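# Stack four magnet blocks into a neat tower

## Task

Pick four magnet blocks out of the heap and pile them squarely one on another in a single tower, then open the gripper so the finished stack stands by itself.

## Robot and tools

Robot: two six-joint arms with parallel grippers, named left_arm and right_arm. The names are labels, not sides of a camera image. left_arm sits on the +y side, with its base at (-0.004, +0.374, 0) m, quat_wxyz (+0.996, 0, 0, +0.092). right_arm's base is at (-0.002, -0.315, 0) m, quat_wxyz (+1.000, 0, 0, -0.027).

Scene frame: origin on the table top midway between the arms, +x out over the table, +z up. Each result has a state line, left_arm: ... | right_arm: ..., giving end_effector_position in metres and end_effector_quat_wxyz in this frame. That position is the pinch point between the finger pads, about 1 cm short of the fingertips. It is approximate and gets worse at long reach. The fingers point along the gripper's +z axis and close along its y axis.

execute_actions takes actions, a list with zero or one entry. An empty list only reports the state. {"steps": N} with no rows is a wait: no new command, and it returns once N control steps (at most 300, 1/30 s each) have passed since the last result. Your own reply time counts toward those steps. An action is {"rows": [...], "steps": N}, with N at most 15 (default 15) and 1 to 15 rows. Each row is used for one step, and the last row repeats if there are fewer rows than steps. The optional pictures flag (true/false) controls whether the camera images come back. Images from cam_left_wrist and cam_right_wrist are 504x504. A refused call sends nothing to the robot.

Each row is one flat list of 14 numbers, all in [-1, 1]. Numbers 1-6 are left_arm's waist, shoulder, elbow, wrist pitch, wrist yaw and wrist roll. Number 7 is left_arm's gripper opening. Numbers 8-14 are the same seven for right_arm. Send all 14 even when only one arm moves.

The joint numbers are offsets, not targets. They are measured from the joint angles in the latest result that shows Joint positions, not from the previous row. In a later call within the same reply, or before any result has shown angles, they are measured from where the joint is when the action begins. Scale: 1.0 equals 1.202 rad for the waist, 1.258 for the shoulder, 1.238 for the elbow, 2.073 for wrist pitch, and 2.022 each for wrist yaw and wrist roll.

Joint ranges in rad, in column order:
- waist -2.618 to 3.054
- shoulder 0.000 to 3.142
- elbow 0.000 to 3.142
- wrist pitch -1.571 to 1.571
- wrist yaw -1.571 to 1.571
- wrist roll -2.094 to 2.094

The true stops can differ by up to 0.036 rad. A call that pushes a joint outward more than 0.036 rad past a stated limit is refused. A command beyond the real stop is clipped there, and a "joint sent to its limit" line may appear, possibly about an earlier action. The absence of that line does not prove there is room left.

The gripper number is an absolute opening, not an offset: +1 is fully open (pad gap 0.094 m), -1 is closed. grip_measured reports the finger opening on the same scale. Each gripper has its own fixed error of about 1 mm. Between the extremes, the fingers go to the grip_measured value you command. To hold a block, keep commanding about 0.03 below grip_measured for a firm grip, or a bit less below for a lighter one. Pad force tops out around 50-62 N. Very thin parts get less force.

Motion limits. Each step, a joint target may lead the measured angle by at most 0.202 rad (waist), 0.258 (shoulder), 0.238 (elbow), 0.573 (wrist pitch) or 0.522 (wrist yaw and roll). If the targets would move the gripper more than 70 mm from where it is, all of them are pulled back, so big moves take several actions. Between calls, the arms keep heading for the last row's target until they settle or a step is HELD. Fingers keep moving even after that.

Sending zeros is not a pause. Zeros drive the arm back to the reference angles, and gravity can make it sag a little more each time. To hold a pose, send the offsets that reach the wanted angles in the first call of a reply and zeros in later calls. Increase the offset if a joint still falls short.

Other result lines:
- Joint positions / Joint velocities: one block per arm, with the joints in rad and rad/s and the pad gap in m and m/s.
- Joint torques: drive output, with offsets and noise.
- "joint command not followed": a clearance check changed or blocked some joint targets. The rest of the row still ran.
- HELD: marks steps where your row was not sent, in whole or in part.
- MOTOR HOT: from 75 °C. At 90 °C that arm halts for 10 s. At 100 °C it goes limp and drops until it cools.
- OVER-TEMPERATURE FAULT: reports either kind of stop.
Holding loads heats motors, so avoid long holds.

zoom_image(camera, region=[x0,y0,x1,y1]) gives a close-up of a region of that camera's latest image. Pixel coordinates start at (0,0) top-left, and the region can be at most 504x504. read_manual(section="licences") returns only licence texts and moves nothing. finished_scene(scene) ends the current scene, given its number, and grades it. It cannot be undone, and the stack must stay standing afterwards. Replying without any tool call ends everything.

Avoid:
- knocking or placing anything off the table
- letting the arms collide or press on each other
- dropping or slipping blocks
- slamming or pushing hard

Loose objects or a held part may occasionally get a brief external tug. Smooth, economical, quick motion is preferred.

Each tool is called after "Emit:" as name(argument=value, ...), one argument or row to a line, values as JSON.

## Session

Emit:
execute_actions(
  actions=[],
)

Scene clock: 0.00 s of 5800.00 s.
left_arm: end_effector_position=(+0.0630, +0.0271, +0.2272) grip_measured=+1.000 end_effector_quat_wxyz=(+0.624, +0.749, +0.037, +0.218) | right_arm: end_effector_position=(+0.5644, -0.4690, +0.1412) grip_measured=+1.000 end_effector_quat_wxyz=(-0.078, +0.830, +0.379, +0.401)
Joint positions: left_arm=[-1.759  0.986  0.425  0.425 -0.387  1.806  0.094] | right_arm=[-0.416  2.519  2.477 -1.052 -0.722  1.999  0.094]
Joint velocities: left_arm=[-0.022  0.002 -0.017 -0.051  0.066 -0.066  0.   ] | right_arm=[-0.007  0.002 -0.022  0.051  0.037 -0.037  0.   ]
Joint torques (N m, as the arm reports them, + toward a larger angle): no reading
Motor temperatures (°C, as the motors report them): left_arm=[29 26 27 27 26 28] | right_arm=[25 28 26 26 25 28]

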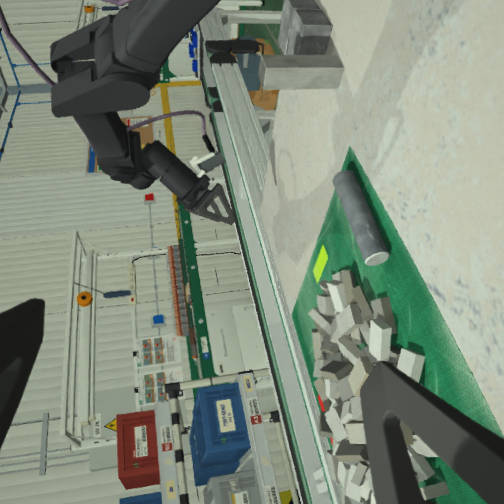

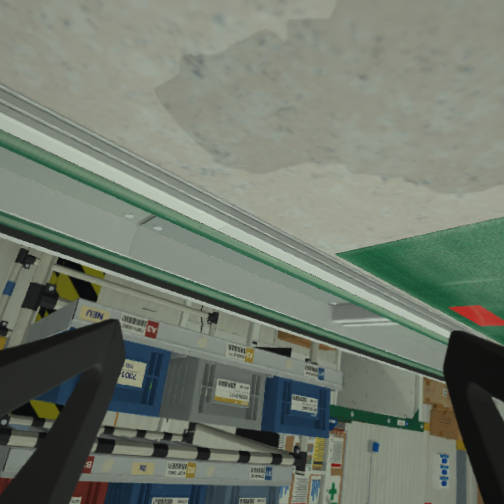

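Emit:
execute_actions(
  actions=[
    {"rows":[[0.88,0.25,0.868,-0.3,0.191,-0.893,1,0.762,-0.969,-0.789,-0.168,0.357,-0.989,1]],"steps":15},
  ],
  pictures=false,
)

Emit:
execute_actions(
  actions=[
    {"steps":45},
  ],
  pictures=false,
)

Scene clock: 13.37 s of 5800.00 s.
left_arm: end_effector_position=(+0.3130, +0.0514, +0.3496) grip_measured=+1.000 end_effector_quat_wxyz=(+0.618, +0.535, +0.576, -0.012) | right_arm: end_effector_position=(+0.3624, -0.2443, +0.1735) grip_measured=+1.000 end_effector_quat_wxyz=(+0.047, +0.434, +0.894, +0.100)
Joint positions: left_arm=[-0.999  1.344  1.233 -0.127 -0.047  0.717  0.094] | right_arm=[ 0.187  1.781  1.698 -1.297 -0.115  1.048  0.094]
Joint velocities: left_arm=[ 1.126  0.007  1.126 -0.081  0.081 -1.516  0.   ] | right_arm=[ 1.58  -1.668 -1.516 -0.139  0.359 -1.897  0.   ]
Joint torques (N m, as the arm reports them, + toward a larger angle): left_arm=[ 0.29 -7.57 11.14  1.69  0.16 -0.07] | right_arm=[-1.16 -9.73  5.97 -0.33  0.04  0.01]
Motor temperatures (°C, as the motors report them): left_arm=[29 27 30 30 26 28] | right_arm=[25 36 28 27 25 28]
Steps of this call (steps 1 to 90: nothing new was sent; then 9.87 s passed at rest; steps 91 to 105: all 15 steps of this action). Readings (joint positions):
91: left_arm=[-1.727 1.017 0.465 0.343 -0.320 1.726] | right_arm=[-0.406 2.495 2.445 -1.059 -0.668 1.946]
92: left_arm=[-1.667 1.095 0.545 0.241 -0.248 1.628] | right_arm=[-0.392 2.457 2.387 -1.090 -0.597 1.884]
94: left_arm=[-1.534 1.255 0.709 0.080 -0.153 1.432] | right_arm=[-0.341 2.369 2.274 -1.155 -0.460 1.758]
98: left_arm=[-1.297 1.345 0.934 -0.076 -0.084 1.120] | right_arm=[-0.180 2.170 2.059 -1.238 -0.267 1.506]
105: the state above

Scene clock: 14.87 s of 5800.00 s.
left_arm: end_effector_position=(+0.3716, +0.1676, +0.4750) grip_measured=+1.000 end_effector_quat_wxyz=(+0.684, +0.177, +0.686, -0.173) | right_arm: end_effector_position=(+0.2409, -0.1929, +0.2573) grip_measured=+1.000 end_effector_quat_wxyz=(+0.195, -0.220, +0.954, +0.050)
Joint positions: left_arm=[-0.693  1.3    1.481 -0.184 -0.01   0.004  0.094] | right_arm=[ 0.51   1.297  1.52  -1.388 -0.007  0.006  0.094]
Joint velocities: left_arm=[-0.012 -0.007 -0.012  0.007 -0.066  0.037  0.   ] | right_arm=[ 0.017  0.002 -0.012 -0.081  0.051 -0.007  0.   ]
Joint torques (N m, as the arm reports them, + toward a larger angle): left_arm=[-0.65 -4.74  9.91  1.72  0.1  -0.02] | right_arm=[-0.8  -3.22  5.41  0.34  0.04 -0.07]
Motor temperatures (°C, as the motors report them): left_arm=[29 27 30 30 26 28] | right_arm=[25 35 28 27 25 28]
Steps of this call (steps 1 to 45: the robot went on to your last target). Readings (joint positions):
1: left_arm=[-0.959 1.344 1.272 -0.132 -0.044 0.662] | right_arm=[0.245 1.722 1.648 -1.305 -0.103 0.978]
2: left_arm=[-0.920 1.344 1.311 -0.135 -0.041 0.606] | right_arm=[0.304 1.664 1.606 -1.315 -0.091 0.905]
4: left_arm=[-0.834 1.343 1.382 -0.140 -0.032 0.473] | right_arm=[0.423 1.544 1.548 -1.333 -0.074 0.747]
8: left_arm=[-0.699 1.320 1.469 -0.149 -0.028 0.200] | right_arm=[0.518 1.314 1.520 -1.366 -0.057 0.363]
45: the state above
All arms were judged still, so your last target was given up. Only a new action makes them travel on or press farther. Fingers that are still opening or closing keep moving.

Emit:
execute_actions(
  actions=[
    {"rows":[[0,0,0,-0.1,0,0,1,0,0,0,0,0,0,1],[0,0,0,-0.2,0,0,1,0,0,0,0,0,0,1],[0,0,0,-0.3,0,0,1,0,0,0,0,0,0,1],[0,0,0,-0.58,0,0,1,0,0,0,0,0,0,1]],"steps":15},
  ],
  pictures=false,
)

Emit:
execute_actions(
  actions=[
    {"steps":20},
  ],
)

Scene clock: 17.20 s of 5800.00 s.
left_arm: end_effector_position=(+0.2649, +0.2272, +0.2615) grip_measured=+1.000 end_effector_quat_wxyz=(+0.255, +0.244, +0.933, -0.061) | right_arm: end_effector_position=(+0.2409, -0.1929, +0.2573) grip_measured=+1.000 end_effector_quat_wxyz=(+0.195, -0.220, +0.954, +0.050)
Joint positions: left_arm=[-0.693  1.302  1.481 -1.218 -0.01   0.004  0.094] | right_arm=[ 0.51   1.297  1.52  -1.388 -0.007  0.006  0.094]
Joint velocities: left_arm=[-0.012  0.002  0.007 -1.15  -0.037 -0.007  0.   ] | right_arm=[ 0.002 -0.012  0.007  0.051 -0.081 -0.051  0.   ]
Joint torques (N m, as the arm reports them, + toward a larger angle): left_arm=[ 0.04 -4.3   7.45  1.34 -0.02 -0.01] | right_arm=[-0.04 -3.43  7.07  0.46 -0.02 -0.01]
Motor temperatures (°C, as the motors report them): left_arm=[29 27 30 30 26 28] | right_arm=[25 35 28 27 25 28]
Steps of this call (steps 1 to 55: nothing new was sent; steps 56 to 70: all 15 steps of this action). Readings (joint positions):
56: left_arm=[-0.693 1.300 1.481 -0.203 -0.010 0.004] | right_arm=[0.510 1.297 1.520 -1.388 -0.007 0.006]
57: left_arm=[-0.693 1.298 1.481 -0.254 -0.010 0.004] | right_arm=[0.510 1.297 1.520 -1.388 -0.007 0.006]
59: left_arm=[-0.693 1.297 1.481 -0.399 -0.010 0.004] | right_arm=[0.510 1.297 1.520 -1.388 -0.007 0.006]
63: left_arm=[-0.693 1.302 1.481 -0.719 -0.010 0.004] | right_arm=[0.510 1.297 1.520 -1.388 -0.007 0.006]
70: the state above

Scene clock: 17.87 s of 5800.00 s.
left_arm: end_effector_position=(+0.2348, +0.2441, +0.2446) grip_measured=+1.000 end_effector_quat_wxyz=(+0.182, +0.249, +0.950, -0.042) | right_arm: end_effector_position=(+0.2409, -0.1929, +0.2573) grip_measured=+1.000 end_effector_quat_wxyz=(+0.195, -0.220, +0.954, +0.050)
Joint positions: left_arm=[-0.693  1.302  1.481 -1.373 -0.01   0.004  0.094] | right_arm=[ 0.51   1.297  1.52  -1.388 -0.007  0.006  0.094]
Joint velocities: left_arm=[ 0.027  0.007 -0.012  0.066 -0.007 -0.022  0.   ] | right_arm=[-0.032 -0.007 -0.007 -0.022  0.051 -0.022  0.   ]
Joint torques (N m, as the arm reports them, + toward a larger angle): left_arm=[ 0.01 -4.03  7.13  0.84 -0.03 -0.04] | right_arm=[ 0.   -3.42  7.06  0.46 -0.01 -0.02]
Motor temperatures (°C, as the motors report them): left_arm=[29 27 30 30 26 28] | right_arm=[25 35 28 27 25 28]
Steps of this call (steps 1 to 20: the robot went on to your last target). Readings (joint positions):
1: left_arm=[-0.693 1.302 1.481 -1.254 -0.010 0.004] | right_arm=[0.510 1.297 1.520 -1.388 -0.007 0.006]
2: left_arm=[-0.693 1.302 1.481 -1.281 -0.010 0.004] | right_arm=[0.510 1.297 1.520 -1.388 -0.007 0.006]
4: left_arm=[-0.693 1.302 1.481 -1.319 -0.010 0.004] | right_arm=[0.510 1.297 1.520 -1.388 -0.007 0.006]
8: left_arm=[-0.693 1.302 1.481 -1.355 -0.010 0.004] | right_arm=[0.510 1.297 1.520 -1.388 -0.007 0.006]
20: the state above

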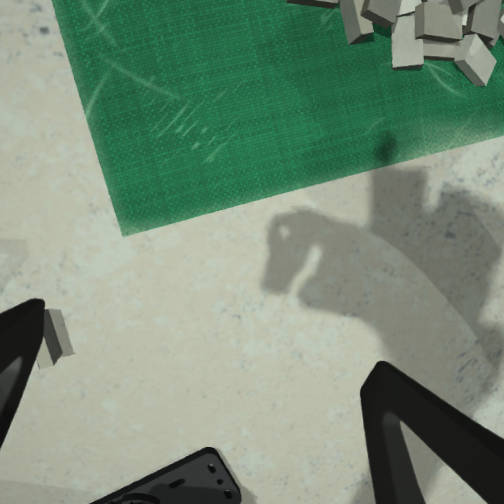

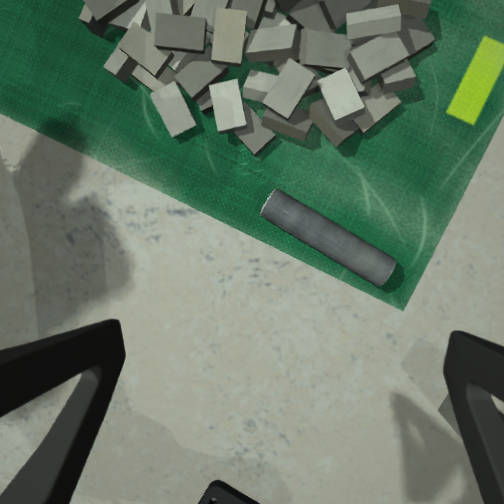

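Emit:
execute_actions(
  actions=[
    {"rows":[[0.06,0,0,0,0,0,1,0,0.05,0.03,0,0,0,1],[0.12,0,0,0,0,0,1,0,0.1,0.06,0,0,0,1],[0.18,0,0,0,0,0,1,0,0.16,0.09,0,0,0,1],[0.24,0,0,0,0,0,1,0,0.22,0.12,0,0,0,1],[0.3,0,0,0,0,0,1,0,0.28,0.15,0,0,0,1],[0.36,0,0,0,0,0,1,0,0.34,0.18,0,0,0,1],[0.42,0,0,0,0,0,1,0,0.4,0.21,0,0,0,1],[0.48,0,0,0,0,0,1,0,0.46,0.24,0,0,0,1],[0.53,0,0,0,0,0,1,0,0.52,0.27,0,0,0,1],[0.577,0,0,0,0,0,1,0,0.558,0.288,-0.03,0,0,1]],"steps":15},
  ],
  pictures=false,
)

Emit:
execute_actions(
  actions=[
    {"steps":15},
  ],
)

Scene clock: 30.10 s of 5800.00 s.
left_arm: end_effector_position=(+0.2629, +0.4285, +0.2448) grip_measured=+1.000 end_effector_quat_wxyz=(+0.186, -0.091, +0.978, +0.026) | right_arm: end_effector_position=(+0.3386, -0.1449, +0.1053) grip_measured=+1.000 end_effector_quat_wxyz=(-0.032, -0.224, +0.974, -0.004)
Joint positions: left_arm=[ 0.003  1.302  1.481 -1.371 -0.017  0.004  0.094] | right_arm=[ 0.51   2.065  1.833 -1.404 -0.007  0.006  0.094]
Joint velocities: left_arm=[-0.007  0.002 -0.002 -0.066 -0.007 -0.007  0.   ] | right_arm=[ 0.002 -0.002  0.012 -0.139 -0.081 -0.095  0.   ]
Joint torques (N m, as the arm reports them, + toward a larger angle): left_arm=[-0.05 -3.89  7.12  0.92 -0.03 -0.01] | right_arm=[ -0.05 -16.3   10.62  -0.54  -0.01  -0.02]
Motor temperatures (°C, as the motors report them): left_arm=[29 27 30 29 26 28] | right_arm=[25 32 29 27 25 28]
Steps of this call (steps 1 to 15: the robot went on to your last target; steps 16 to 90: nothing new was sent; then 8.73 s passed at rest; steps 91 to 105: all 15 steps of this action). Readings (joint positions):
91: left_arm=[-0.685 1.302 1.481 -1.373 -0.006 0.004] | right_arm=[0.510 1.303 1.522 -1.390 -0.007 0.006]
92: left_arm=[-0.658 1.302 1.481 -1.373 0.000 0.005] | right_arm=[0.510 1.322 1.536 -1.398 -0.007 0.006]
94: left_arm=[-0.545 1.302 1.481 -1.373 0.006 0.005] | right_arm=[0.510 1.412 1.598 -1.410 -0.007 0.006]
98: left_arm=[-0.251 1.302 1.481 -1.371 0.001 0.005] | right_arm=[0.510 1.714 1.752 -1.398 -0.007 0.006]
105: the state above

Scene clock: 30.60 s of 5800.00 s.
left_arm: end_effector_position=(+0.2629, +0.4284, +0.2448) grip_measured=+1.000 end_effector_quat_wxyz=(+0.186, -0.091, +0.978, +0.026) | right_arm: end_effector_position=(+0.3346, -0.1468, +0.1282) grip_measured=+1.000 end_effector_quat_wxyz=(-0.015, -0.224, +0.975, +0.000)
Joint positions: left_arm=[ 0.003  1.302  1.481 -1.371 -0.016  0.004  0.094] | right_arm=[ 0.51   2.011  1.846 -1.435 -0.007  0.006  0.094]
Joint velocities: left_arm=[ 0.007 -0.007 -0.007  0.037 -0.022  0.007  0.   ] | right_arm=[-0.002 -0.022 -0.027  0.022 -0.081  0.037  0.   ]
Joint torques (N m, as the arm reports them, + toward a larger angle): left_arm=[-0.26 -3.9   6.99  0.91  0.03  0.03] | right_arm=[ -0.03 -11.03   9.55  -0.39  -0.02  -0.02]
Motor temperatures (°C, as the motors report them): left_arm=[29 27 30 29 26 28] | right_arm=[25 32 29 27 25 28]
Steps of this call (steps 1 to 15: the robot went on to your last target). Readings (joint positions):
1: left_arm=[0.003 1.302 1.481 -1.371 -0.017 0.004] | right_arm=[0.510 2.063 1.833 -1.409 -0.007 0.006]
2: left_arm=[0.003 1.302 1.481 -1.371 -0.017 0.004] | right_arm=[0.510 2.054 1.833 -1.413 -0.007 0.006]
4: left_arm=[0.003 1.302 1.481 -1.371 -0.016 0.004] | right_arm=[0.510 2.031 1.833 -1.421 -0.007 0.006]
8: left_arm=[0.003 1.302 1.481 -1.371 -0.016 0.004] | right_arm=[0.510 2.011 1.845 -1.433 -0.007 0.006]
15: the state above

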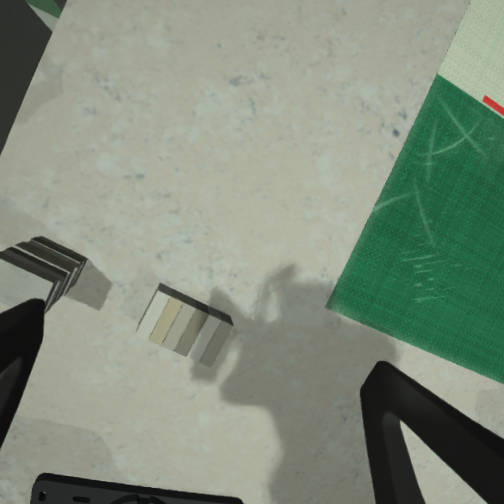

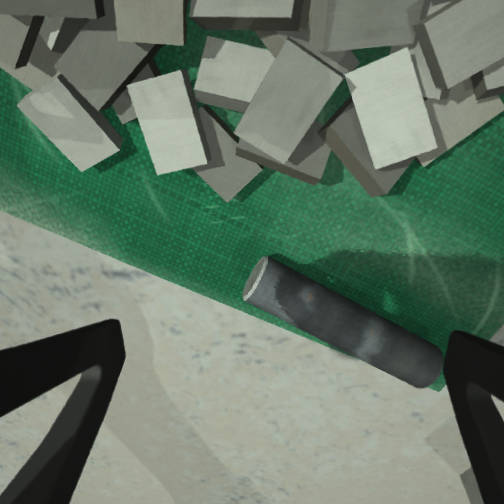

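Emit:
zoom_image(
  camera="cam_right_wrist",
  region=[0,0,260,220],
)

Emit:
zoom_image(
  camera="cam_right_wrist",
  region=[244,0,504,220],
)

Region (0, 0, 260, 220) of cam_right_wrist's 504x504 image, scaled by 1.938, with more detail than that image has; it fills the top 426 rows of this view, and the rest is white.

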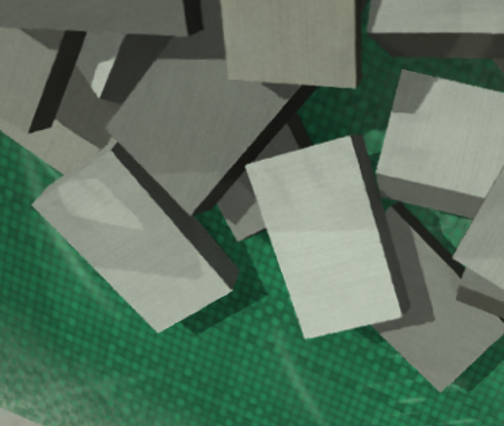

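Region (244, 0, 504, 220) of cam_right_wrist's 504x504 image, scaled by 1.938, with more detail than that image has; it fills the top 426 rows of this view, and the rest is white.

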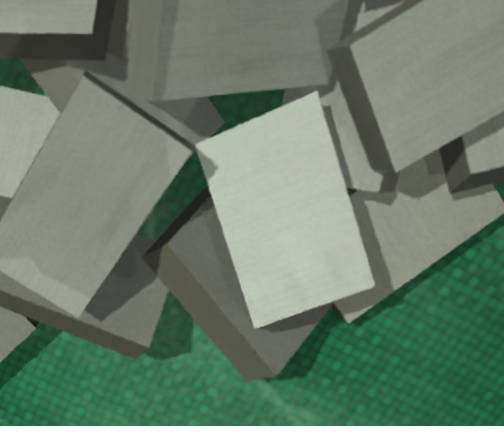

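Emit:
execute_actions(
  actions=[
    {"rows":[[0,0,0,0,0,0,1,-0.008,0.015,0.04,0,0,-0.02,0.9],[0,0,0,0,0,0,1,-0.016,0.03,0.06,0,0,-0.04,0.8],[0,0,0,0,0,0,1,-0.024,0.045,0.08,0,0,-0.06,0.7],[0,0,0,0,0,0,1,-0.032,0.06,0.1,0,0,-0.08,0.6],[0,0,0,0,0,0,1,-0.04,0.075,0.12,0,0,-0.1,0.5],[0,0,0,0,0,0,1,-0.048,0.09,0.14,0,0,-0.12,0.4],[0,0,0,0,0,0,1,-0.056,0.105,0.16,0,0,-0.14,0.3],[0,0,0,0,0,0,1,-0.064,0.12,0.18,0,0,-0.16,0.2],[0,0,0,0,0,0,1,-0.072,0.135,0.2,0,0,-0.18,0.1],[0,0,0,0,0,0,1,-0.078,0.15,0.22,0,0,-0.2,0.1],[0,0,0,0,0,0,1,-0.083,0.165,0.235,0,0,-0.225,0.1],[0,0,0,0,0,0,1,-0.083,0.177,0.243,0,0,-0.225,0.1],[0,0,0,0,0,0,1,-0.083,0.185,0.243,0,0,-0.225,0.1]],"steps":15},
  ],
  pictures=false,
)

Emit:
execute_actions(
  actions=[
    {"steps":12},
  ],
)

Scene clock: 54.20 s of 5800.00 s.
left_arm: end_effector_position=(+0.2629, +0.4284, +0.2448) grip_measured=+1.000 end_effector_quat_wxyz=(+0.186, -0.091, +0.978, +0.026) | right_arm: end_effector_position=(+0.4049, -0.1621, +0.1070) grip_measured=+0.102 end_effector_quat_wxyz=(+0.004, -0.358, +0.934, +0.003)
Joint positions: left_arm=[ 0.003  1.302  1.481 -1.371 -0.016  0.004  0.094] | right_arm=[ 0.408  2.234  2.108 -1.436 -0.005 -0.377  0.052]
Joint velocities: left_arm=[-0.002 -0.012 -0.007 -0.022  0.007 -0.081  0.   ] | right_arm=[-0.076  0.193  0.002  0.007  0.037 -0.432 -0.   ]
Joint torques (N m, as the arm reports them, + toward a larger angle): left_arm=[-0.07 -3.79  7.09  0.93 -0.03 -0.01] | right_arm=[  0.39 -12.04  10.24  -0.11  -0.03  -0.04]
Motor temperatures (°C, as the motors report them): left_arm=[29 27 30 29 26 28] | right_arm=[25 36 30 26 25 28]
Steps of this call (steps 1 to 15: the robot went on to your last target; steps 16 to 90: nothing new was sent; then 20.10 s passed at rest; steps 91 to 105: all 15 steps of this action). Readings (joint positions):
91: left_arm=[0.003 1.302 1.481 -1.371 -0.016 0.004] | right_arm=[0.510 2.012 1.848 -1.436 -0.007 -0.000]
92: left_arm=[0.003 1.302 1.481 -1.371 -0.016 0.004] | right_arm=[0.509 2.018 1.857 -1.439 -0.007 -0.012]
94: left_arm=[0.003 1.302 1.481 -1.371 -0.016 0.004] | right_arm=[0.503 2.044 1.897 -1.442 -0.007 -0.053]
98: left_arm=[0.003 1.302 1.481 -1.371 -0.016 0.004] | right_arm=[0.468 2.120 1.997 -1.440 -0.008 -0.173]
105: the state above

Scene clock: 54.60 s of 5800.00 s.
left_arm: end_effector_position=(+0.2629, +0.4284, +0.2448) grip_measured=+1.000 end_effector_quat_wxyz=(+0.186, -0.091, +0.978, +0.026) | right_arm: end_effector_position=(+0.4049, -0.1625, +0.1015) grip_measured=+0.102 end_effector_quat_wxyz=(-0.002, -0.386, +0.922, +0.003)
Joint positions: left_arm=[ 0.003  1.302  1.481 -1.371 -0.016  0.004  0.094] | right_arm=[ 0.407  2.247  2.108 -1.436 -0.005 -0.439  0.052]
Joint velocities: left_arm=[ 0.002 -0.007 -0.012 -0.081 -0.037 -0.095  0.   ] | right_arm=[ 0.002 -0.002 -0.017 -0.022  0.007 -0.051  0.   ]
Joint torques (N m, as the arm reports them, + toward a larger angle): left_arm=[-0.09 -3.92  7.11  0.94 -0.02  0.01] | right_arm=[  0.47 -12.    10.09  -0.19  -0.02  -0.1 ]
Motor temperatures (°C, as the motors report them): left_arm=[29 27 30 29 26 28] | right_arm=[25 36 30 26 25 28]
Steps of this call (steps 1 to 12: the robot went on to your last target). Readings (joint positions):
1: left_arm=[0.003 1.302 1.481 -1.371 -0.016 0.004] | right_arm=[0.407 2.240 2.108 -1.436 -0.005 -0.390]
2: left_arm=[0.003 1.302 1.481 -1.371 -0.016 0.004] | right_arm=[0.407 2.245 2.108 -1.436 -0.005 -0.401]
4: left_arm=[0.003 1.302 1.481 -1.371 -0.016 0.004] | right_arm=[0.407 2.247 2.108 -1.436 -0.005 -0.416]
8: left_arm=[0.003 1.302 1.481 -1.371 -0.016 0.004] | right_arm=[0.407 2.247 2.108 -1.436 -0.005 -0.432]
12: the state above

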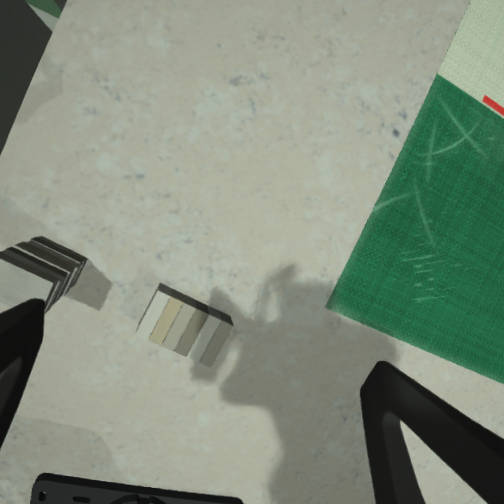

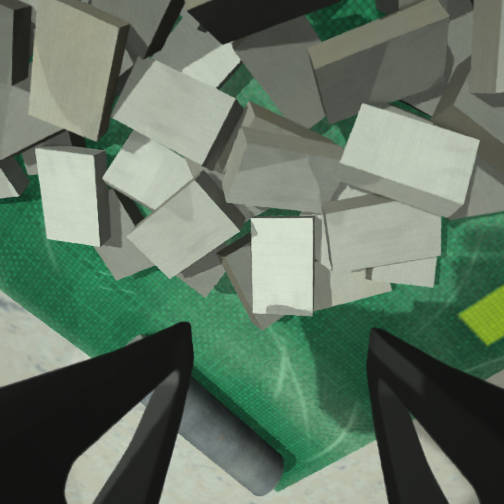

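Emit:
execute_actions(
  actions=[
    {"rows":[[0,0,0,0,0,0,1,0,0.002,-0.01,0.007,0,0,0],[0,0,0,0,0,0,1,0,0.003,-0.02,0.014,0,0,-0.1],[0,0,0,0,0,0,1,0,0.004,-0.03,0.021,0,0,-0.15],[0,0,0,0,0,0,1,0,0.005,-0.04,0.028,0,0,-0.15],[0,0,0,0,0,0,1,0,0.006,-0.05,0.035,0,0,-0.15],[0,0,0,0,0,0,1,0,0.007,-0.06,0.042,0,0,-0.15],[0,0,0,0,0,0,1,0,0.008,-0.07,0.049,0,0,-0.15],[0,0,0,0,0,0,1,0,0.009,-0.08,0.056,0,0,-0.15],[0,0,0,0,0,0,1,0,0.01,-0.09,0.063,0,0,-0.15],[0,0,0,0,0,0,1,0,0.011,-0.1,0.072,0,0,-0.15]],"steps":15},
  ],
  pictures=false,
)

Emit:
execute_actions(
  actions=[
    {"steps":8},
  ],
)

Scene clock: 61.03 s of 5800.00 s.
left_arm: end_effector_position=(+0.2629, +0.4284, +0.2448) grip_measured=+1.000 end_effector_quat_wxyz=(+0.186, -0.091, +0.978, +0.026) | right_arm: end_effector_position=(+0.4065, -0.1619, +0.0688) grip_measured=-0.148 end_effector_quat_wxyz=(-0.007, -0.388, +0.922, +0.003)
Joint positions: left_arm=[ 0.003  1.302  1.481 -1.371 -0.016  0.004  0.094] | right_arm=[ 0.407  2.261  2.001 -1.325 -0.005 -0.443  0.04 ]
Joint velocities: left_arm=[-0.007  0.002  0.002 -0.066 -0.007 -0.081  0.   ] | right_arm=[-0.002  0.032 -0.017  0.183 -0.007 -0.007 -0.   ]
Joint torques (N m, as the arm reports them, + toward a larger angle): left_arm=[ 0.04 -3.82  7.06  0.88  0.   -0.01] | right_arm=[ -0.02 -12.09   5.54  -0.04  -0.02   0.04]
Motor temperatures (°C, as the motors report them): left_arm=[29 27 30 29 26 28] | right_arm=[25 37 31 26 25 28]
Steps of this call (steps 1 to 30: the robot went on to your last target; steps 31 to 90: nothing new was sent; then 2.93 s passed at rest; steps 91 to 105: all 15 steps of this action). Readings (joint positions):
91: left_arm=[0.003 1.302 1.481 -1.371 -0.016 0.004] | right_arm=[0.407 2.247 2.108 -1.436 -0.005 -0.443]
92: left_arm=[0.003 1.302 1.481 -1.371 -0.016 0.004] | right_arm=[0.407 2.247 2.108 -1.435 -0.005 -0.443]
94: left_arm=[0.003 1.302 1.481 -1.371 -0.016 0.004] | right_arm=[0.407 2.247 2.100 -1.424 -0.005 -0.443]
98: left_arm=[0.003 1.302 1.481 -1.371 -0.016 0.004] | right_arm=[0.407 2.247 2.052 -1.383 -0.005 -0.443]
105: the state above

Scene clock: 61.30 s of 5800.00 s.
left_arm: end_effector_position=(+0.2629, +0.4284, +0.2448) grip_measured=+1.000 end_effector_quat_wxyz=(+0.186, -0.091, +0.978, +0.026) | right_arm: end_effector_position=(+0.4102, -0.1605, +0.0683) grip_measured=-0.148 end_effector_quat_wxyz=(+0.001, -0.388, +0.922, +0.002)
Joint positions: left_arm=[ 0.003  1.302  1.481 -1.371 -0.016  0.004  0.094] | right_arm=[ 0.407  2.262  2.001 -1.308 -0.005 -0.443  0.04 ]
Joint velocities: left_arm=[-0.022 -0.002  0.012 -0.066 -0.022  0.066  0.   ] | right_arm=[ 0.002 -0.007  0.027  0.007 -0.007 -0.051 -0.001]
Joint torques (N m, as the arm reports them, + toward a larger angle): left_arm=[ 0.01 -3.8   7.12  0.93  0.    0.02] | right_arm=[ -0.02 -12.22   5.62  -0.06  -0.02   0.03]
Motor temperatures (°C, as the motors report them): left_arm=[29 27 30 29 26 28] | right_arm=[25 37 31 26 25 28]
Steps of this call (steps 1 to 8: the robot went on to your last target). Readings (joint positions):
1: left_arm=[0.003 1.302 1.481 -1.371 -0.016 0.004] | right_arm=[0.407 2.262 2.001 -1.321 -0.005 -0.443]
2: left_arm=[0.003 1.302 1.481 -1.371 -0.016 0.004] | right_arm=[0.407 2.262 2.001 -1.318 -0.005 -0.443]
4: left_arm=[0.003 1.302 1.481 -1.371 -0.016 0.004] | right_arm=[0.407 2.262 2.001 -1.313 -0.005 -0.443]
8: the state above

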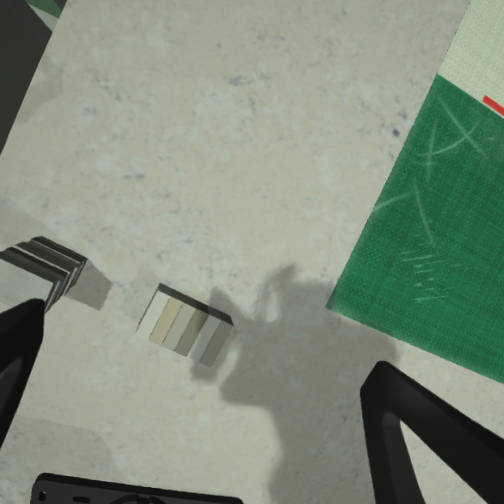

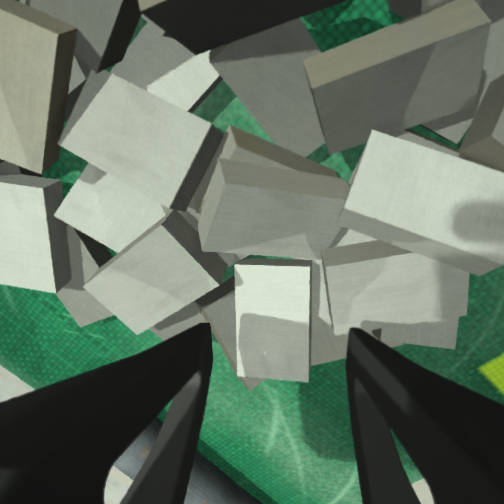

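Emit:
execute_actions(
  actions=[
    {"rows":[[0,0,0,0,0,0,1,0.008,-0.01,-0.02,0.01,0,0,-0.15],[0,0,0,0,0,0,1,0.008,-0.02,-0.03,0.016,0,0,-0.15],[0,0,0,0,0,0,1,0.008,-0.024,-0.04,0.022,0,0,-0.15],[0,0,0,0,0,0,1,0.008,-0.024,-0.05,0.028,0,0,-0.15],[0,0,0,0,0,0,1,0.008,-0.024,-0.06,0.034,0,0,-0.15],[0,0,0,0,0,0,1,0.008,-0.024,-0.07,0.04,0,0,-0.15],[0,0,0,0,0,0,1,0.008,-0.024,-0.08,0.046,0,0,-0.15],[0,0,0,0,0,0,1,0.008,-0.024,-0.09,0.05,0,0,-0.15]],"steps":15},
  ],
  pictures=false,
)

Emit:
execute_actions(
  actions=[
    {"steps":8},
  ],
)

Scene clock: 69.60 s of 5800.00 s.
left_arm: end_effector_position=(+0.2629, +0.4284, +0.2448) grip_measured=+1.000 end_effector_quat_wxyz=(+0.186, -0.091, +0.978, +0.026) | right_arm: end_effector_position=(+0.4071, -0.1604, +0.0561) grip_measured=-0.148 end_effector_quat_wxyz=(+0.005, -0.389, +0.921, +0.002)
Joint positions: left_arm=[ 0.003  1.302  1.481 -1.371 -0.016  0.004  0.094] | right_arm=[ 0.41   2.242  1.919 -1.238 -0.005 -0.443  0.04 ]
Joint velocities: left_arm=[ 0.017  0.002  0.007 -0.022 -0.081 -0.007  0.   ] | right_arm=[-0.017 -0.002  0.002  0.022 -0.037 -0.037 -0.001]
Joint torques (N m, as the arm reports them, + toward a larger angle): left_arm=[ 0.   -3.81  7.12  0.94 -0.01  0.01] | right_arm=[  0.59 -12.67   4.54   0.14  -0.01  -0.01]
Motor temperatures (°C, as the motors report them): left_arm=[29 27 30 29 26 28] | right_arm=[25 38 30 26 25 28]
Steps of this call (steps 1 to 30: the robot went on to your last target; steps 31 to 90: nothing new was sent; then 4.80 s passed at rest; steps 91 to 105: all 15 steps of this action). Readings (joint positions):
91: left_arm=[0.003 1.302 1.481 -1.371 -0.016 0.004] | right_arm=[0.407 2.262 2.001 -1.305 -0.005 -0.443]
92: left_arm=[0.003 1.302 1.481 -1.371 -0.016 0.004] | right_arm=[0.407 2.261 1.998 -1.303 -0.005 -0.443]
94: left_arm=[0.003 1.302 1.481 -1.371 -0.016 0.004] | right_arm=[0.407 2.255 1.981 -1.290 -0.005 -0.443]
98: left_arm=[0.003 1.302 1.481 -1.371 -0.016 0.004] | right_arm=[0.407 2.249 1.934 -1.258 -0.005 -0.443]
105: the state above

Scene clock: 69.87 s of 5800.00 s.
left_arm: end_effector_position=(+0.2629, +0.4284, +0.2448) grip_measured=+1.000 end_effector_quat_wxyz=(+0.186, -0.091, +0.978, +0.026) | right_arm: end_effector_position=(+0.4072, -0.1603, +0.0561) grip_measured=-0.148 end_effector_quat_wxyz=(+0.005, -0.389, +0.921, +0.002)
Joint positions: left_arm=[ 0.003  1.302  1.481 -1.371 -0.016  0.004  0.094] | right_arm=[ 0.41   2.242  1.919 -1.238 -0.005 -0.443  0.04 ]
Joint velocities: left_arm=[ 0.007 -0.002 -0.017  0.022 -0.037 -0.037  0.   ] | right_arm=[ 0.007 -0.012  0.007 -0.022 -0.037  0.007  0.   ]
Joint torques (N m, as the arm reports them, + toward a larger angle): left_arm=[-0.1  -3.74  7.17  0.92  0.   -0.01] | right_arm=[  0.53 -12.68   4.53   0.13  -0.02  -0.02]
Motor temperatures (°C, as the motors report them): left_arm=[29 27 30 29 26 28] | right_arm=[25 38 30 26 25 28]
Steps of this call (steps 1 to 8: the robot went on to your last target). Readings (joint positions):
1: left_arm=[0.003 1.302 1.481 -1.371 -0.016 0.004] | right_arm=[0.410 2.242 1.919 -1.238 -0.005 -0.443]
2: left_arm=[0.003 1.302 1.481 -1.371 -0.016 0.004] | right_arm=[0.410 2.242 1.919 -1.238 -0.005 -0.443]
4: left_arm=[0.003 1.302 1.481 -1.371 -0.016 0.004] | right_arm=[0.410 2.242 1.919 -1.238 -0.005 -0.443]
8: the state above

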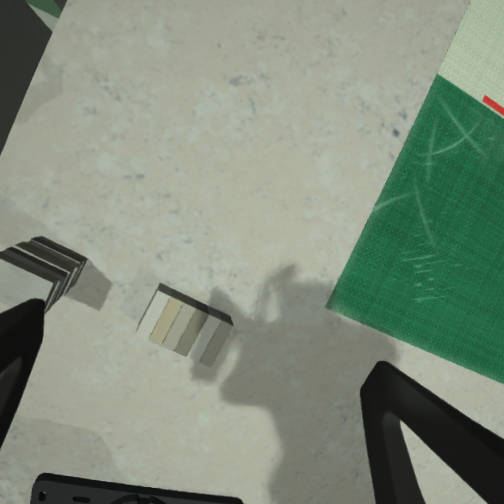

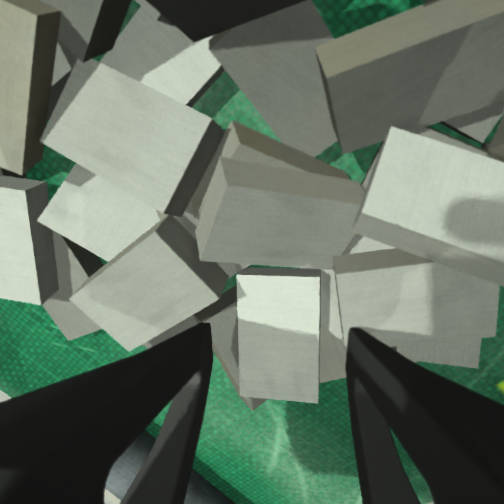

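Emit:
execute_actions(
  actions=[
    {"rows":[[0,0,0,0,0,0,1,0,-0.01,-0.01,0.005,0,0,-0.27],[0,0,0,0,0,0,1,0,-0.015,-0.02,0.01,0,0,-0.27],[0,0,0,0,0,0,1,0,-0.015,-0.03,0.015,0,0,-0.27],[0,0,0,0,0,0,1,0,-0.015,-0.04,0.02,0,0,-0.27],[0,0,0,0,0,0,1,0,-0.015,-0.05,0.025,0,0,-0.27],[0,0,0,0,0,0,1,0,-0.015,-0.06,0.03,0,0,-0.27],[0,0,0,0,0,0,1,0,-0.015,-0.07,0.035,0,0,-0.27],[0,0,0,0,0,0,1,0,-0.015,-0.08,0.04,0,0,-0.27]],"steps":15},
  ],
)

Scene clock: 74.10 s of 5800.00 s.
left_arm: end_effector_position=(+0.2629, +0.4284, +0.2448) grip_measured=+1.000 end_effector_quat_wxyz=(+0.186, -0.091, +0.978, +0.026) | right_arm: end_effector_position=(+0.4077, -0.1609, +0.0545) grip_measured=-0.268 end_effector_quat_wxyz=(+0.019, -0.389, +0.921, -0.000)
Joint positions: left_arm=[ 0.003  1.302  1.481 -1.371 -0.016  0.004  0.094] | right_arm=[ 0.41   2.213  1.865 -1.184 -0.002 -0.443  0.034]
Joint velocities: left_arm=[ 0.007 -0.012 -0.002  0.022  0.022  0.007  0.   ] | right_arm=[-0.022 -0.017 -0.027  0.037  0.066 -0.022 -0.   ]
Joint torques (N m, as the arm reports them, + toward a larger angle): left_arm=[-0.11 -3.81  7.08  0.94 -0.01  0.02] | right_arm=[ -0.03 -10.85   3.34   0.14  -0.05  -0.01]
Motor temperatures (°C, as the motors report them): left_arm=[29 27 30 29 26 28] | right_arm=[25 39 29 27 25 28]
Steps of this call (steps 1 to 15: the robot went on to your last target; steps 16 to 90: nothing new was sent; then 0.73 s passed at rest; steps 91 to 105: all 15 steps of this action). Readings (joint positions):
91: left_arm=[0.003 1.302 1.481 -1.371 -0.016 0.004] | right_arm=[0.410 2.242 1.919 -1.237 -0.004 -0.443]
92: left_arm=[0.003 1.302 1.481 -1.371 -0.016 0.004] | right_arm=[0.410 2.242 1.919 -1.236 -0.003 -0.443]
94: left_arm=[0.003 1.302 1.481 -1.371 -0.016 0.004] | right_arm=[0.410 2.240 1.915 -1.231 -0.002 -0.443]
98: left_arm=[0.003 1.302 1.481 -1.371 -0.016 0.004] | right_arm=[0.410 2.222 1.880 -1.199 -0.002 -0.443]
105: the state above

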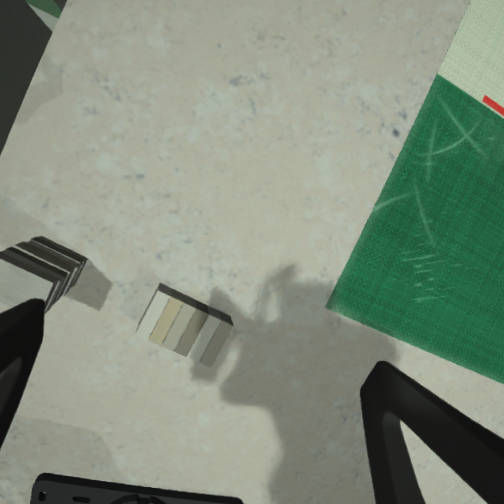

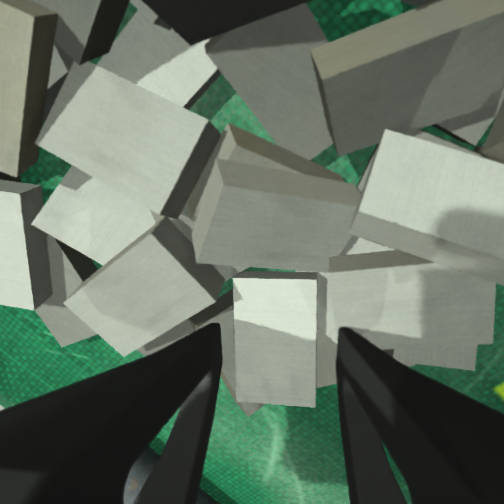

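Emit:
execute_actions(
  actions=[
    {"rows":[[0,0,0,0,0,0,1,0,-0.01,0.045,0,0,0,-0.27],[0,0,0,0,0,0,1,0,-0.01,0.045,0,0,0,-0.27],[0,0,0,0,0,0,1,0,-0.01,0.045,0,0,0,-0.27],[0,0,0,0,0,0,1,-0.008,-0.01,0.045,-0.02,0,0,-0.27],[0,0,0,0,0,0,1,-0.008,-0.01,0.045,-0.037,0,0,-0.27]],"steps":15},
  ],
)

Scene clock: 79.43 s of 5800.00 s.
left_arm: end_effector_position=(+0.2629, +0.4284, +0.2448) grip_measured=+1.000 end_effector_quat_wxyz=(+0.186, -0.091, +0.978, +0.026) | right_arm: end_effector_position=(+0.4002, -0.1637, +0.0604) grip_measured=-0.268 end_effector_quat_wxyz=(+0.002, -0.389, +0.921, +0.001)
Joint positions: left_arm=[ 0.003  1.302  1.481 -1.371 -0.016  0.004  0.094] | right_arm=[ 0.41   2.212  1.887 -1.241 -0.002 -0.443  0.034]
Joint velocities: left_arm=[-0.012 -0.022 -0.007 -0.066 -0.051 -0.022  0.   ] | right_arm=[ 0.007  0.002 -0.017 -0.022 -0.022 -0.066 -0.   ]
Joint torques (N m, as the arm reports them, + toward a larger angle): left_arm=[-0.1  -3.93  7.07  0.95 -0.01  0.01] | right_arm=[ -0.84 -12.59   9.76  -0.36  -0.02  -0.02]
Motor temperatures (°C, as the motors report them): left_arm=[29 27 30 29 26 28] | right_arm=[25 39 29 27 25 28]
Steps of this call (steps 1 to 15: the robot went on to your last target; steps 16 to 90: nothing new was sent; then 1.83 s passed at rest; steps 91 to 105: all 15 steps of this action). Readings (joint positions):
91: left_arm=[0.003 1.302 1.481 -1.371 -0.016 0.004] | right_arm=[0.410 2.212 1.870 -1.186 -0.002 -0.443]
92: left_arm=[0.003 1.302 1.481 -1.371 -0.016 0.004] | right_arm=[0.410 2.212 1.875 -1.187 -0.002 -0.443]
94: left_arm=[0.003 1.302 1.481 -1.371 -0.016 0.004] | right_arm=[0.410 2.212 1.883 -1.188 -0.002 -0.443]
98: left_arm=[0.003 1.302 1.481 -1.371 -0.016 0.004] | right_arm=[0.410 2.212 1.887 -1.219 -0.002 -0.443]
105: the state above

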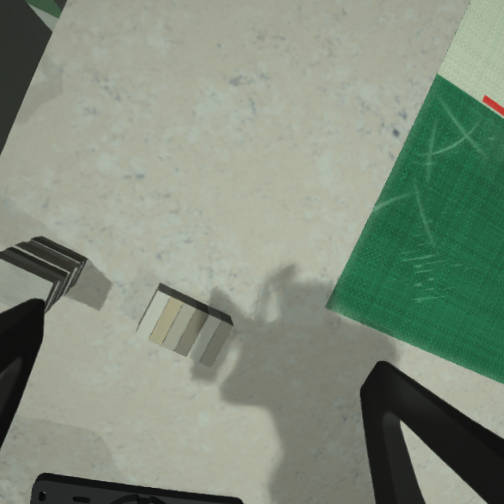

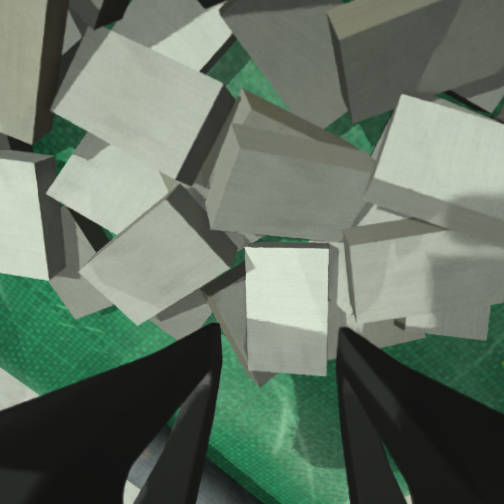

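Emit:
execute_actions(
  actions=[
    {"rows":[[0,0,0,0,0,0,1,-0.012,0,0,0,0,0,-0.35],[0,0,0,0,0,0,1,-0.012,0,0,0,0,0,-0.35],[0,0,0,0,0,0,1,-0.012,0,-0.02,0.01,0,0,-0.35],[0,0,0,0,0,0,1,-0.012,0,-0.03,0.015,0,0,-0.35],[0,0,0,0,0,0,1,-0.012,0,-0.04,0.02,0,0,-0.35],[0,0,0,0,0,0,1,-0.012,0,-0.05,0.025,0,0,-0.35],[0,0,0,0,0,0,1,-0.012,0,-0.06,0.03,0,0,-0.35]],"steps":15},
  ],
)

Scene clock: 83.80 s of 5800.00 s.
left_arm: end_effector_position=(+0.2629, +0.4284, +0.2448) grip_measured=+1.000 end_effector_quat_wxyz=(+0.186, -0.091, +0.978, +0.026) | right_arm: end_effector_position=(+0.3956, -0.1682, +0.0462) grip_measured=-0.348 end_effector_quat_wxyz=(-0.006, -0.387, +0.922, -0.000)
Joint positions: left_arm=[ 0.003  1.302  1.481 -1.371 -0.016  0.004  0.094] | right_arm=[ 0.405  2.212  1.83  -1.202  0.001 -0.443  0.031]
Joint velocities: left_arm=[-0.002 -0.012 -0.002  0.007 -0.066  0.066  0.   ] | right_arm=[ 0.012  0.007 -0.007  0.022 -0.022 -0.007 -0.   ]
Joint torques (N m, as the arm reports them, + toward a larger angle): left_arm=[-0.13 -3.78  7.11  0.96 -0.01 -0.01] | right_arm=[ -0.83 -11.47   5.35  -0.03  -0.03  -0.02]
Motor temperatures (°C, as the motors report them): left_arm=[29 27 30 29 26 28] | right_arm=[25 39 30 27 25 28]
Steps of this call (steps 1 to 15: the robot went on to your last target; steps 16 to 90: nothing new was sent; then 0.87 s passed at rest; steps 91 to 105: all 15 steps of this action). Readings (joint positions):
91: left_arm=[0.003 1.302 1.481 -1.371 -0.016 0.004] | right_arm=[0.410 2.212 1.887 -1.245 -0.002 -0.443]
92: left_arm=[0.003 1.302 1.481 -1.371 -0.016 0.004] | right_arm=[0.410 2.212 1.887 -1.245 -0.002 -0.443]
94: left_arm=[0.003 1.302 1.481 -1.371 -0.016 0.004] | right_arm=[0.410 2.212 1.884 -1.241 -0.002 -0.443]
98: left_arm=[0.003 1.302 1.481 -1.371 -0.016 0.004] | right_arm=[0.409 2.212 1.849 -1.214 0.001 -0.443]
105: the state above

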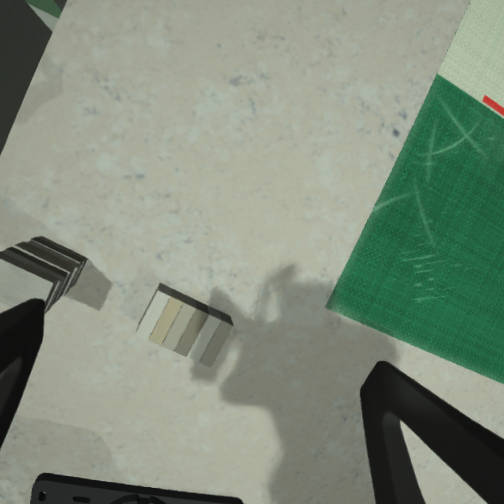

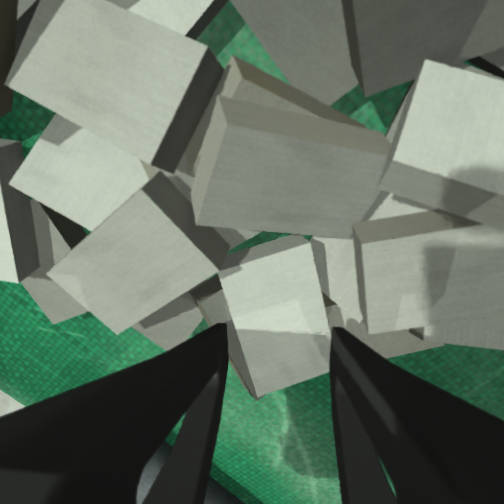

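Emit:
execute_actions(
  actions=[
    {"rows":[[0,0,0,0,0,0,1,0,-0.008,0.04,0,0,0,-0.35],[0,0,0,0,0,0,1,0,-0.008,0.06,0,0,0,-0.35],[0,0,0,0,0,0,1,0,-0.008,0.075,-0.01,0,0,-0.35],[0,0,0,0,0,0,1,0,-0.008,0.075,-0.02,0,0,-0.3],[0,0,0,0,0,0,1,0,-0.008,0.075,-0.025,0,-0.05,-0.2],[0,0,0,0,0,0,1,0.012,-0.008,0.075,-0.025,0,-0.1,-0.2],[0,0,0,0,0,0,1,0.012,-0.008,0.075,-0.025,0,-0.155,-0.2]],"steps":15},
  ],
  pictures=false,
)

Emit:
execute_actions(
  actions=[
    {"steps":8},
  ],
)

Scene clock: 88.80 s of 5800.00 s.
left_arm: end_effector_position=(+0.2629, +0.4284, +0.2448) grip_measured=+1.000 end_effector_quat_wxyz=(+0.186, -0.091, +0.978, +0.026) | right_arm: end_effector_position=(+0.4035, -0.1630, +0.0614) grip_measured=-0.202 end_effector_quat_wxyz=(+0.008, -0.511, +0.860, -0.002)
Joint positions: left_arm=[ 0.003  1.302  1.481 -1.371 -0.016  0.004  0.094] | right_arm=[ 0.41   2.213  1.893 -1.234  0.001 -0.716  0.037]
Joint velocities: left_arm=[-0.002  0.012  0.012  0.022  0.051 -0.081  0.   ] | right_arm=[ 0.012  0.007  0.002 -0.007  0.022 -0.271 -0.   ]
Joint torques (N m, as the arm reports them, + toward a larger angle): left_arm=[-0.04 -3.93  7.07  0.95  0.01  0.  ] | right_arm=[  0.79 -12.48   9.51  -0.34  -0.02  -0.06]
Motor temperatures (°C, as the motors report them): left_arm=[29 27 30 29 26 28] | right_arm=[25 39 29 27 25 28]
Steps of this call (steps 1 to 15: the robot went on to your last target; steps 16 to 90: nothing new was sent; then 1.50 s passed at rest; steps 91 to 105: all 15 steps of this action). Readings (joint positions):
91: left_arm=[0.003 1.302 1.481 -1.371 -0.016 0.004] | right_arm=[0.405 2.212 1.830 -1.197 0.001 -0.443]
92: left_arm=[0.003 1.302 1.481 -1.371 -0.016 0.004] | right_arm=[0.405 2.212 1.836 -1.200 0.001 -0.443]
94: left_arm=[0.003 1.302 1.481 -1.371 -0.016 0.004] | right_arm=[0.405 2.213 1.860 -1.208 0.001 -0.443]
98: left_arm=[0.003 1.302 1.481 -1.371 -0.016 0.004] | right_arm=[0.406 2.213 1.893 -1.220 0.001 -0.582]
105: the state above

Scene clock: 89.07 s of 5800.00 s.
left_arm: end_effector_position=(+0.2629, +0.4284, +0.2448) grip_measured=+1.000 end_effector_quat_wxyz=(+0.186, -0.091, +0.978, +0.026) | right_arm: end_effector_position=(+0.4029, -0.1633, +0.0614) grip_measured=-0.202 end_effector_quat_wxyz=(+0.006, -0.523, +0.852, -0.002)
Joint positions: left_arm=[ 0.003  1.302  1.481 -1.371 -0.016  0.004  0.094] | right_arm=[ 0.41   2.213  1.893 -1.237  0.001 -0.745  0.037]
Joint velocities: left_arm=[ 0.002 -0.007 -0.012  0.037 -0.022  0.007  0.   ] | right_arm=[-0.007 -0.002  0.007  0.007 -0.007  0.022  0.   ]
Joint torques (N m, as the arm reports them, + toward a larger angle): left_arm=[-0.08 -3.85  7.13  0.94 -0.04  0.  ] | right_arm=[  0.77 -12.78   9.5   -0.29  -0.01  -0.05]
Motor temperatures (°C, as the motors report them): left_arm=[29 27 30 29 26 28] | right_arm=[25 39 29 27 25 28]
Steps of this call (steps 1 to 8: the robot went on to your last target). Readings (joint positions):
1: left_arm=[0.003 1.302 1.481 -1.371 -0.016 0.004] | right_arm=[0.410 2.213 1.893 -1.236 0.001 -0.723]
2: left_arm=[0.003 1.302 1.481 -1.371 -0.016 0.004] | right_arm=[0.410 2.213 1.893 -1.236 0.001 -0.729]
4: left_arm=[0.003 1.302 1.481 -1.371 -0.016 0.004] | right_arm=[0.410 2.213 1.893 -1.236 0.001 -0.737]
8: the state above

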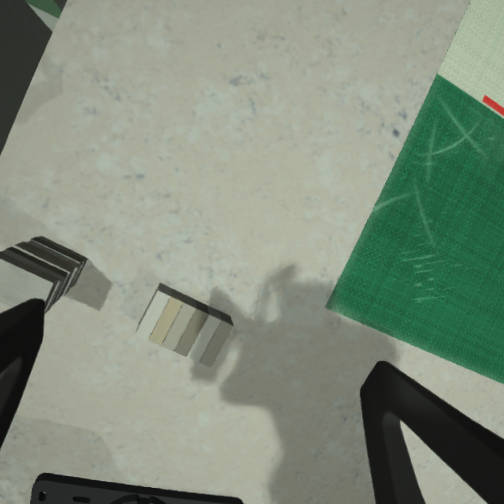

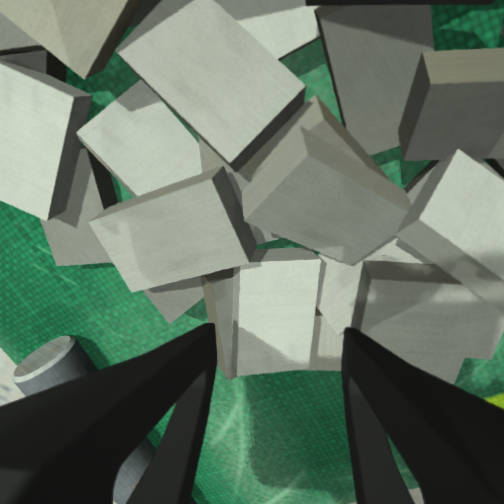

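Emit:
execute_actions(
  actions=[
    {"rows":[[0,0,0,0,0,0,1,0.011,0,0,0,0,0,-0.32],[0,0,0,0,0,0,1,0.011,0,-0.01,0,0,0,-0.32],[0,0,0,0,0,0,1,0.011,0,-0.02,0.005,0,0,-0.32],[0,0,0,0,0,0,1,0.011,0,-0.03,0.01,0,0,-0.32],[0,0,0,0,0,0,1,0.011,0,-0.04,0.015,0,0,-0.32],[0,0,0,0,0,0,1,0.011,0,-0.05,0.02,0,0,-0.32],[0,0,0,0,0,0,1,0.011,0,-0.055,0.025,0,0,-0.32]],"steps":15},
  ],
)

Scene clock: 93.00 s of 5800.00 s.
left_arm: end_effector_position=(+0.2629, +0.4284, +0.2448) grip_measured=+1.000 end_effector_quat_wxyz=(+0.186, -0.091, +0.978, +0.026) | right_arm: end_effector_position=(+0.3964, -0.1657, +0.0483) grip_measured=-0.318 end_effector_quat_wxyz=(-0.004, -0.526, +0.851, +0.000)
Joint positions: left_arm=[ 0.003  1.302  1.481 -1.371 -0.016  0.004  0.094] | right_arm=[ 0.41   2.213  1.841 -1.207  0.001 -0.751  0.032]
Joint velocities: left_arm=[-0.007 -0.002  0.012 -0.037  0.037  0.051  0.   ] | right_arm=[-0.002 -0.002  0.002  0.081 -0.037 -0.051  0.   ]
Joint torques (N m, as the arm reports them, + toward a larger angle): left_arm=[-0.12 -3.85  6.99  0.94 -0.01 -0.01] | right_arm=[  1.04 -11.49   5.54  -0.07  -0.02   0.05]
Motor temperatures (°C, as the motors report them): left_arm=[29 27 30 29 26 28] | right_arm=[25 40 30 26 25 28]
Steps of this call (steps 1 to 30: the robot went on to your last target; steps 31 to 90: nothing new was sent; then 0.43 s passed at rest; steps 91 to 105: all 15 steps of this action). Readings (joint positions):
91: left_arm=[0.003 1.302 1.481 -1.371 -0.016 0.004] | right_arm=[0.410 2.213 1.893 -1.237 0.001 -0.751]
92: left_arm=[0.003 1.302 1.481 -1.371 -0.016 0.004] | right_arm=[0.410 2.213 1.893 -1.237 0.001 -0.751]
94: left_arm=[0.003 1.302 1.481 -1.371 -0.016 0.004] | right_arm=[0.410 2.213 1.891 -1.236 0.001 -0.751]
98: left_arm=[0.003 1.302 1.481 -1.371 -0.016 0.004] | right_arm=[0.410 2.213 1.857 -1.217 0.001 -0.751]
105: the state above

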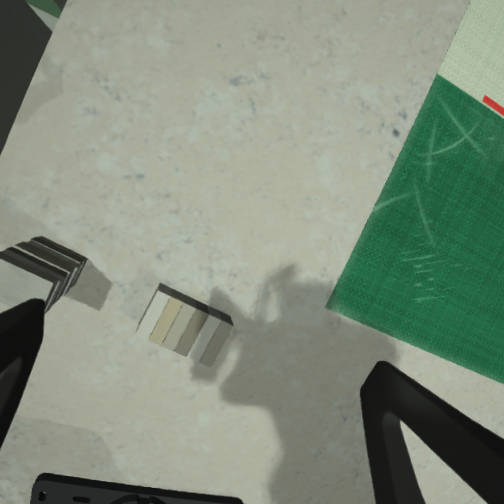

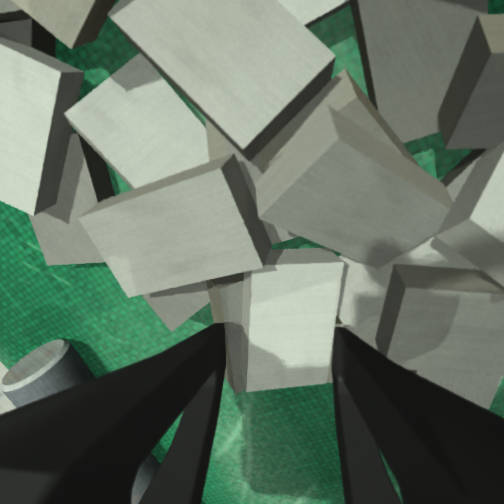

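Emit:
execute_actions(
  actions=[
    {"rows":[[0,0,0,0,0,0,1,0,0,0,0.012,0,0,-0.22],[0,0,0,0,0,0,1,0,0,0,0.012,0,0,-0.22],[0,0,0,0,0,0,1,0,0,0,0.012,0,0,-0.22],[0,0,0,0,0,0,1,0,0,0,0.012,0,0,-0.22],[0,0,0,0,0,0,1,0,0,-0.02,0.018,0,0,-0.22],[0,0,0,0,0,0,1,0,0,-0.03,0.024,0,0,-0.22],[0,0,0,0,0,0,1,0,0,-0.04,0.03,0,0,-0.22]],"steps":15},
  ],
)

Scene clock: 96.60 s of 5800.00 s.
left_arm: end_effector_position=(+0.2629, +0.4284, +0.2448) grip_measured=+1.000 end_effector_quat_wxyz=(+0.186, -0.091, +0.978, +0.026) | right_arm: end_effector_position=(+0.3993, -0.1645, +0.0440) grip_measured=-0.222 end_effector_quat_wxyz=(+0.003, -0.526, +0.851, -0.001)
Joint positions: left_arm=[ 0.003  1.302  1.481 -1.371 -0.016  0.004  0.094] | right_arm=[ 0.41   2.213  1.823 -1.174  0.001 -0.751  0.037]
Joint velocities: left_arm=[-0.002  0.002 -0.002  0.007 -0.051  0.051  0.   ] | right_arm=[ 0.022 -0.017 -0.002  0.022 -0.022 -0.037 -0.001]
Joint torques (N m, as the arm reports them, + toward a larger angle): left_arm=[ 0.   -3.91  7.03  0.93  0.   -0.03] | right_arm=[ -0.08 -11.34   4.49   0.11   0.    -0.02]
Motor temperatures (°C, as the motors report them): left_arm=[29 27 30 29 26 28] | right_arm=[25 40 30 26 25 28]
Steps of this call (steps 1 to 15: the robot went on to your last target; steps 16 to 90: nothing new was sent; then 0.10 s passed at rest; steps 91 to 105: all 15 steps of this action). Readings (joint positions):
91: left_arm=[0.003 1.302 1.481 -1.371 -0.016 0.004] | right_arm=[0.410 2.213 1.841 -1.202 0.001 -0.751]
92: left_arm=[0.003 1.302 1.481 -1.371 -0.016 0.004] | right_arm=[0.410 2.213 1.841 -1.202 0.001 -0.751]
94: left_arm=[0.003 1.302 1.481 -1.371 -0.016 0.004] | right_arm=[0.410 2.213 1.841 -1.200 0.001 -0.751]
98: left_arm=[0.003 1.302 1.481 -1.371 -0.016 0.004] | right_arm=[0.410 2.213 1.828 -1.180 0.001 -0.751]
105: the state above

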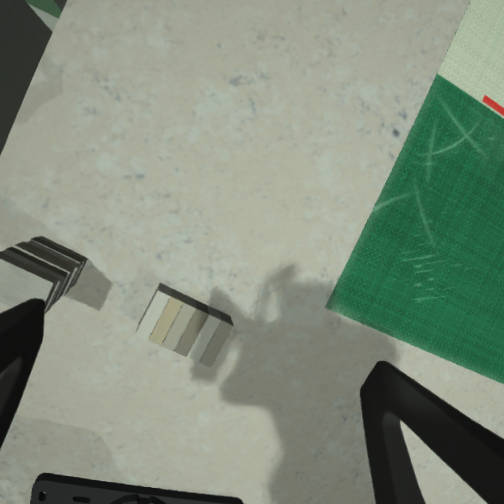

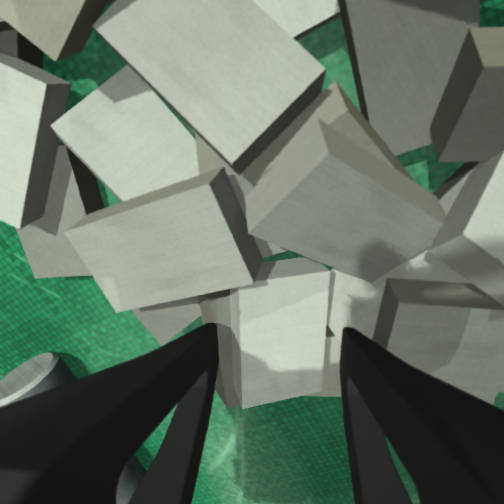

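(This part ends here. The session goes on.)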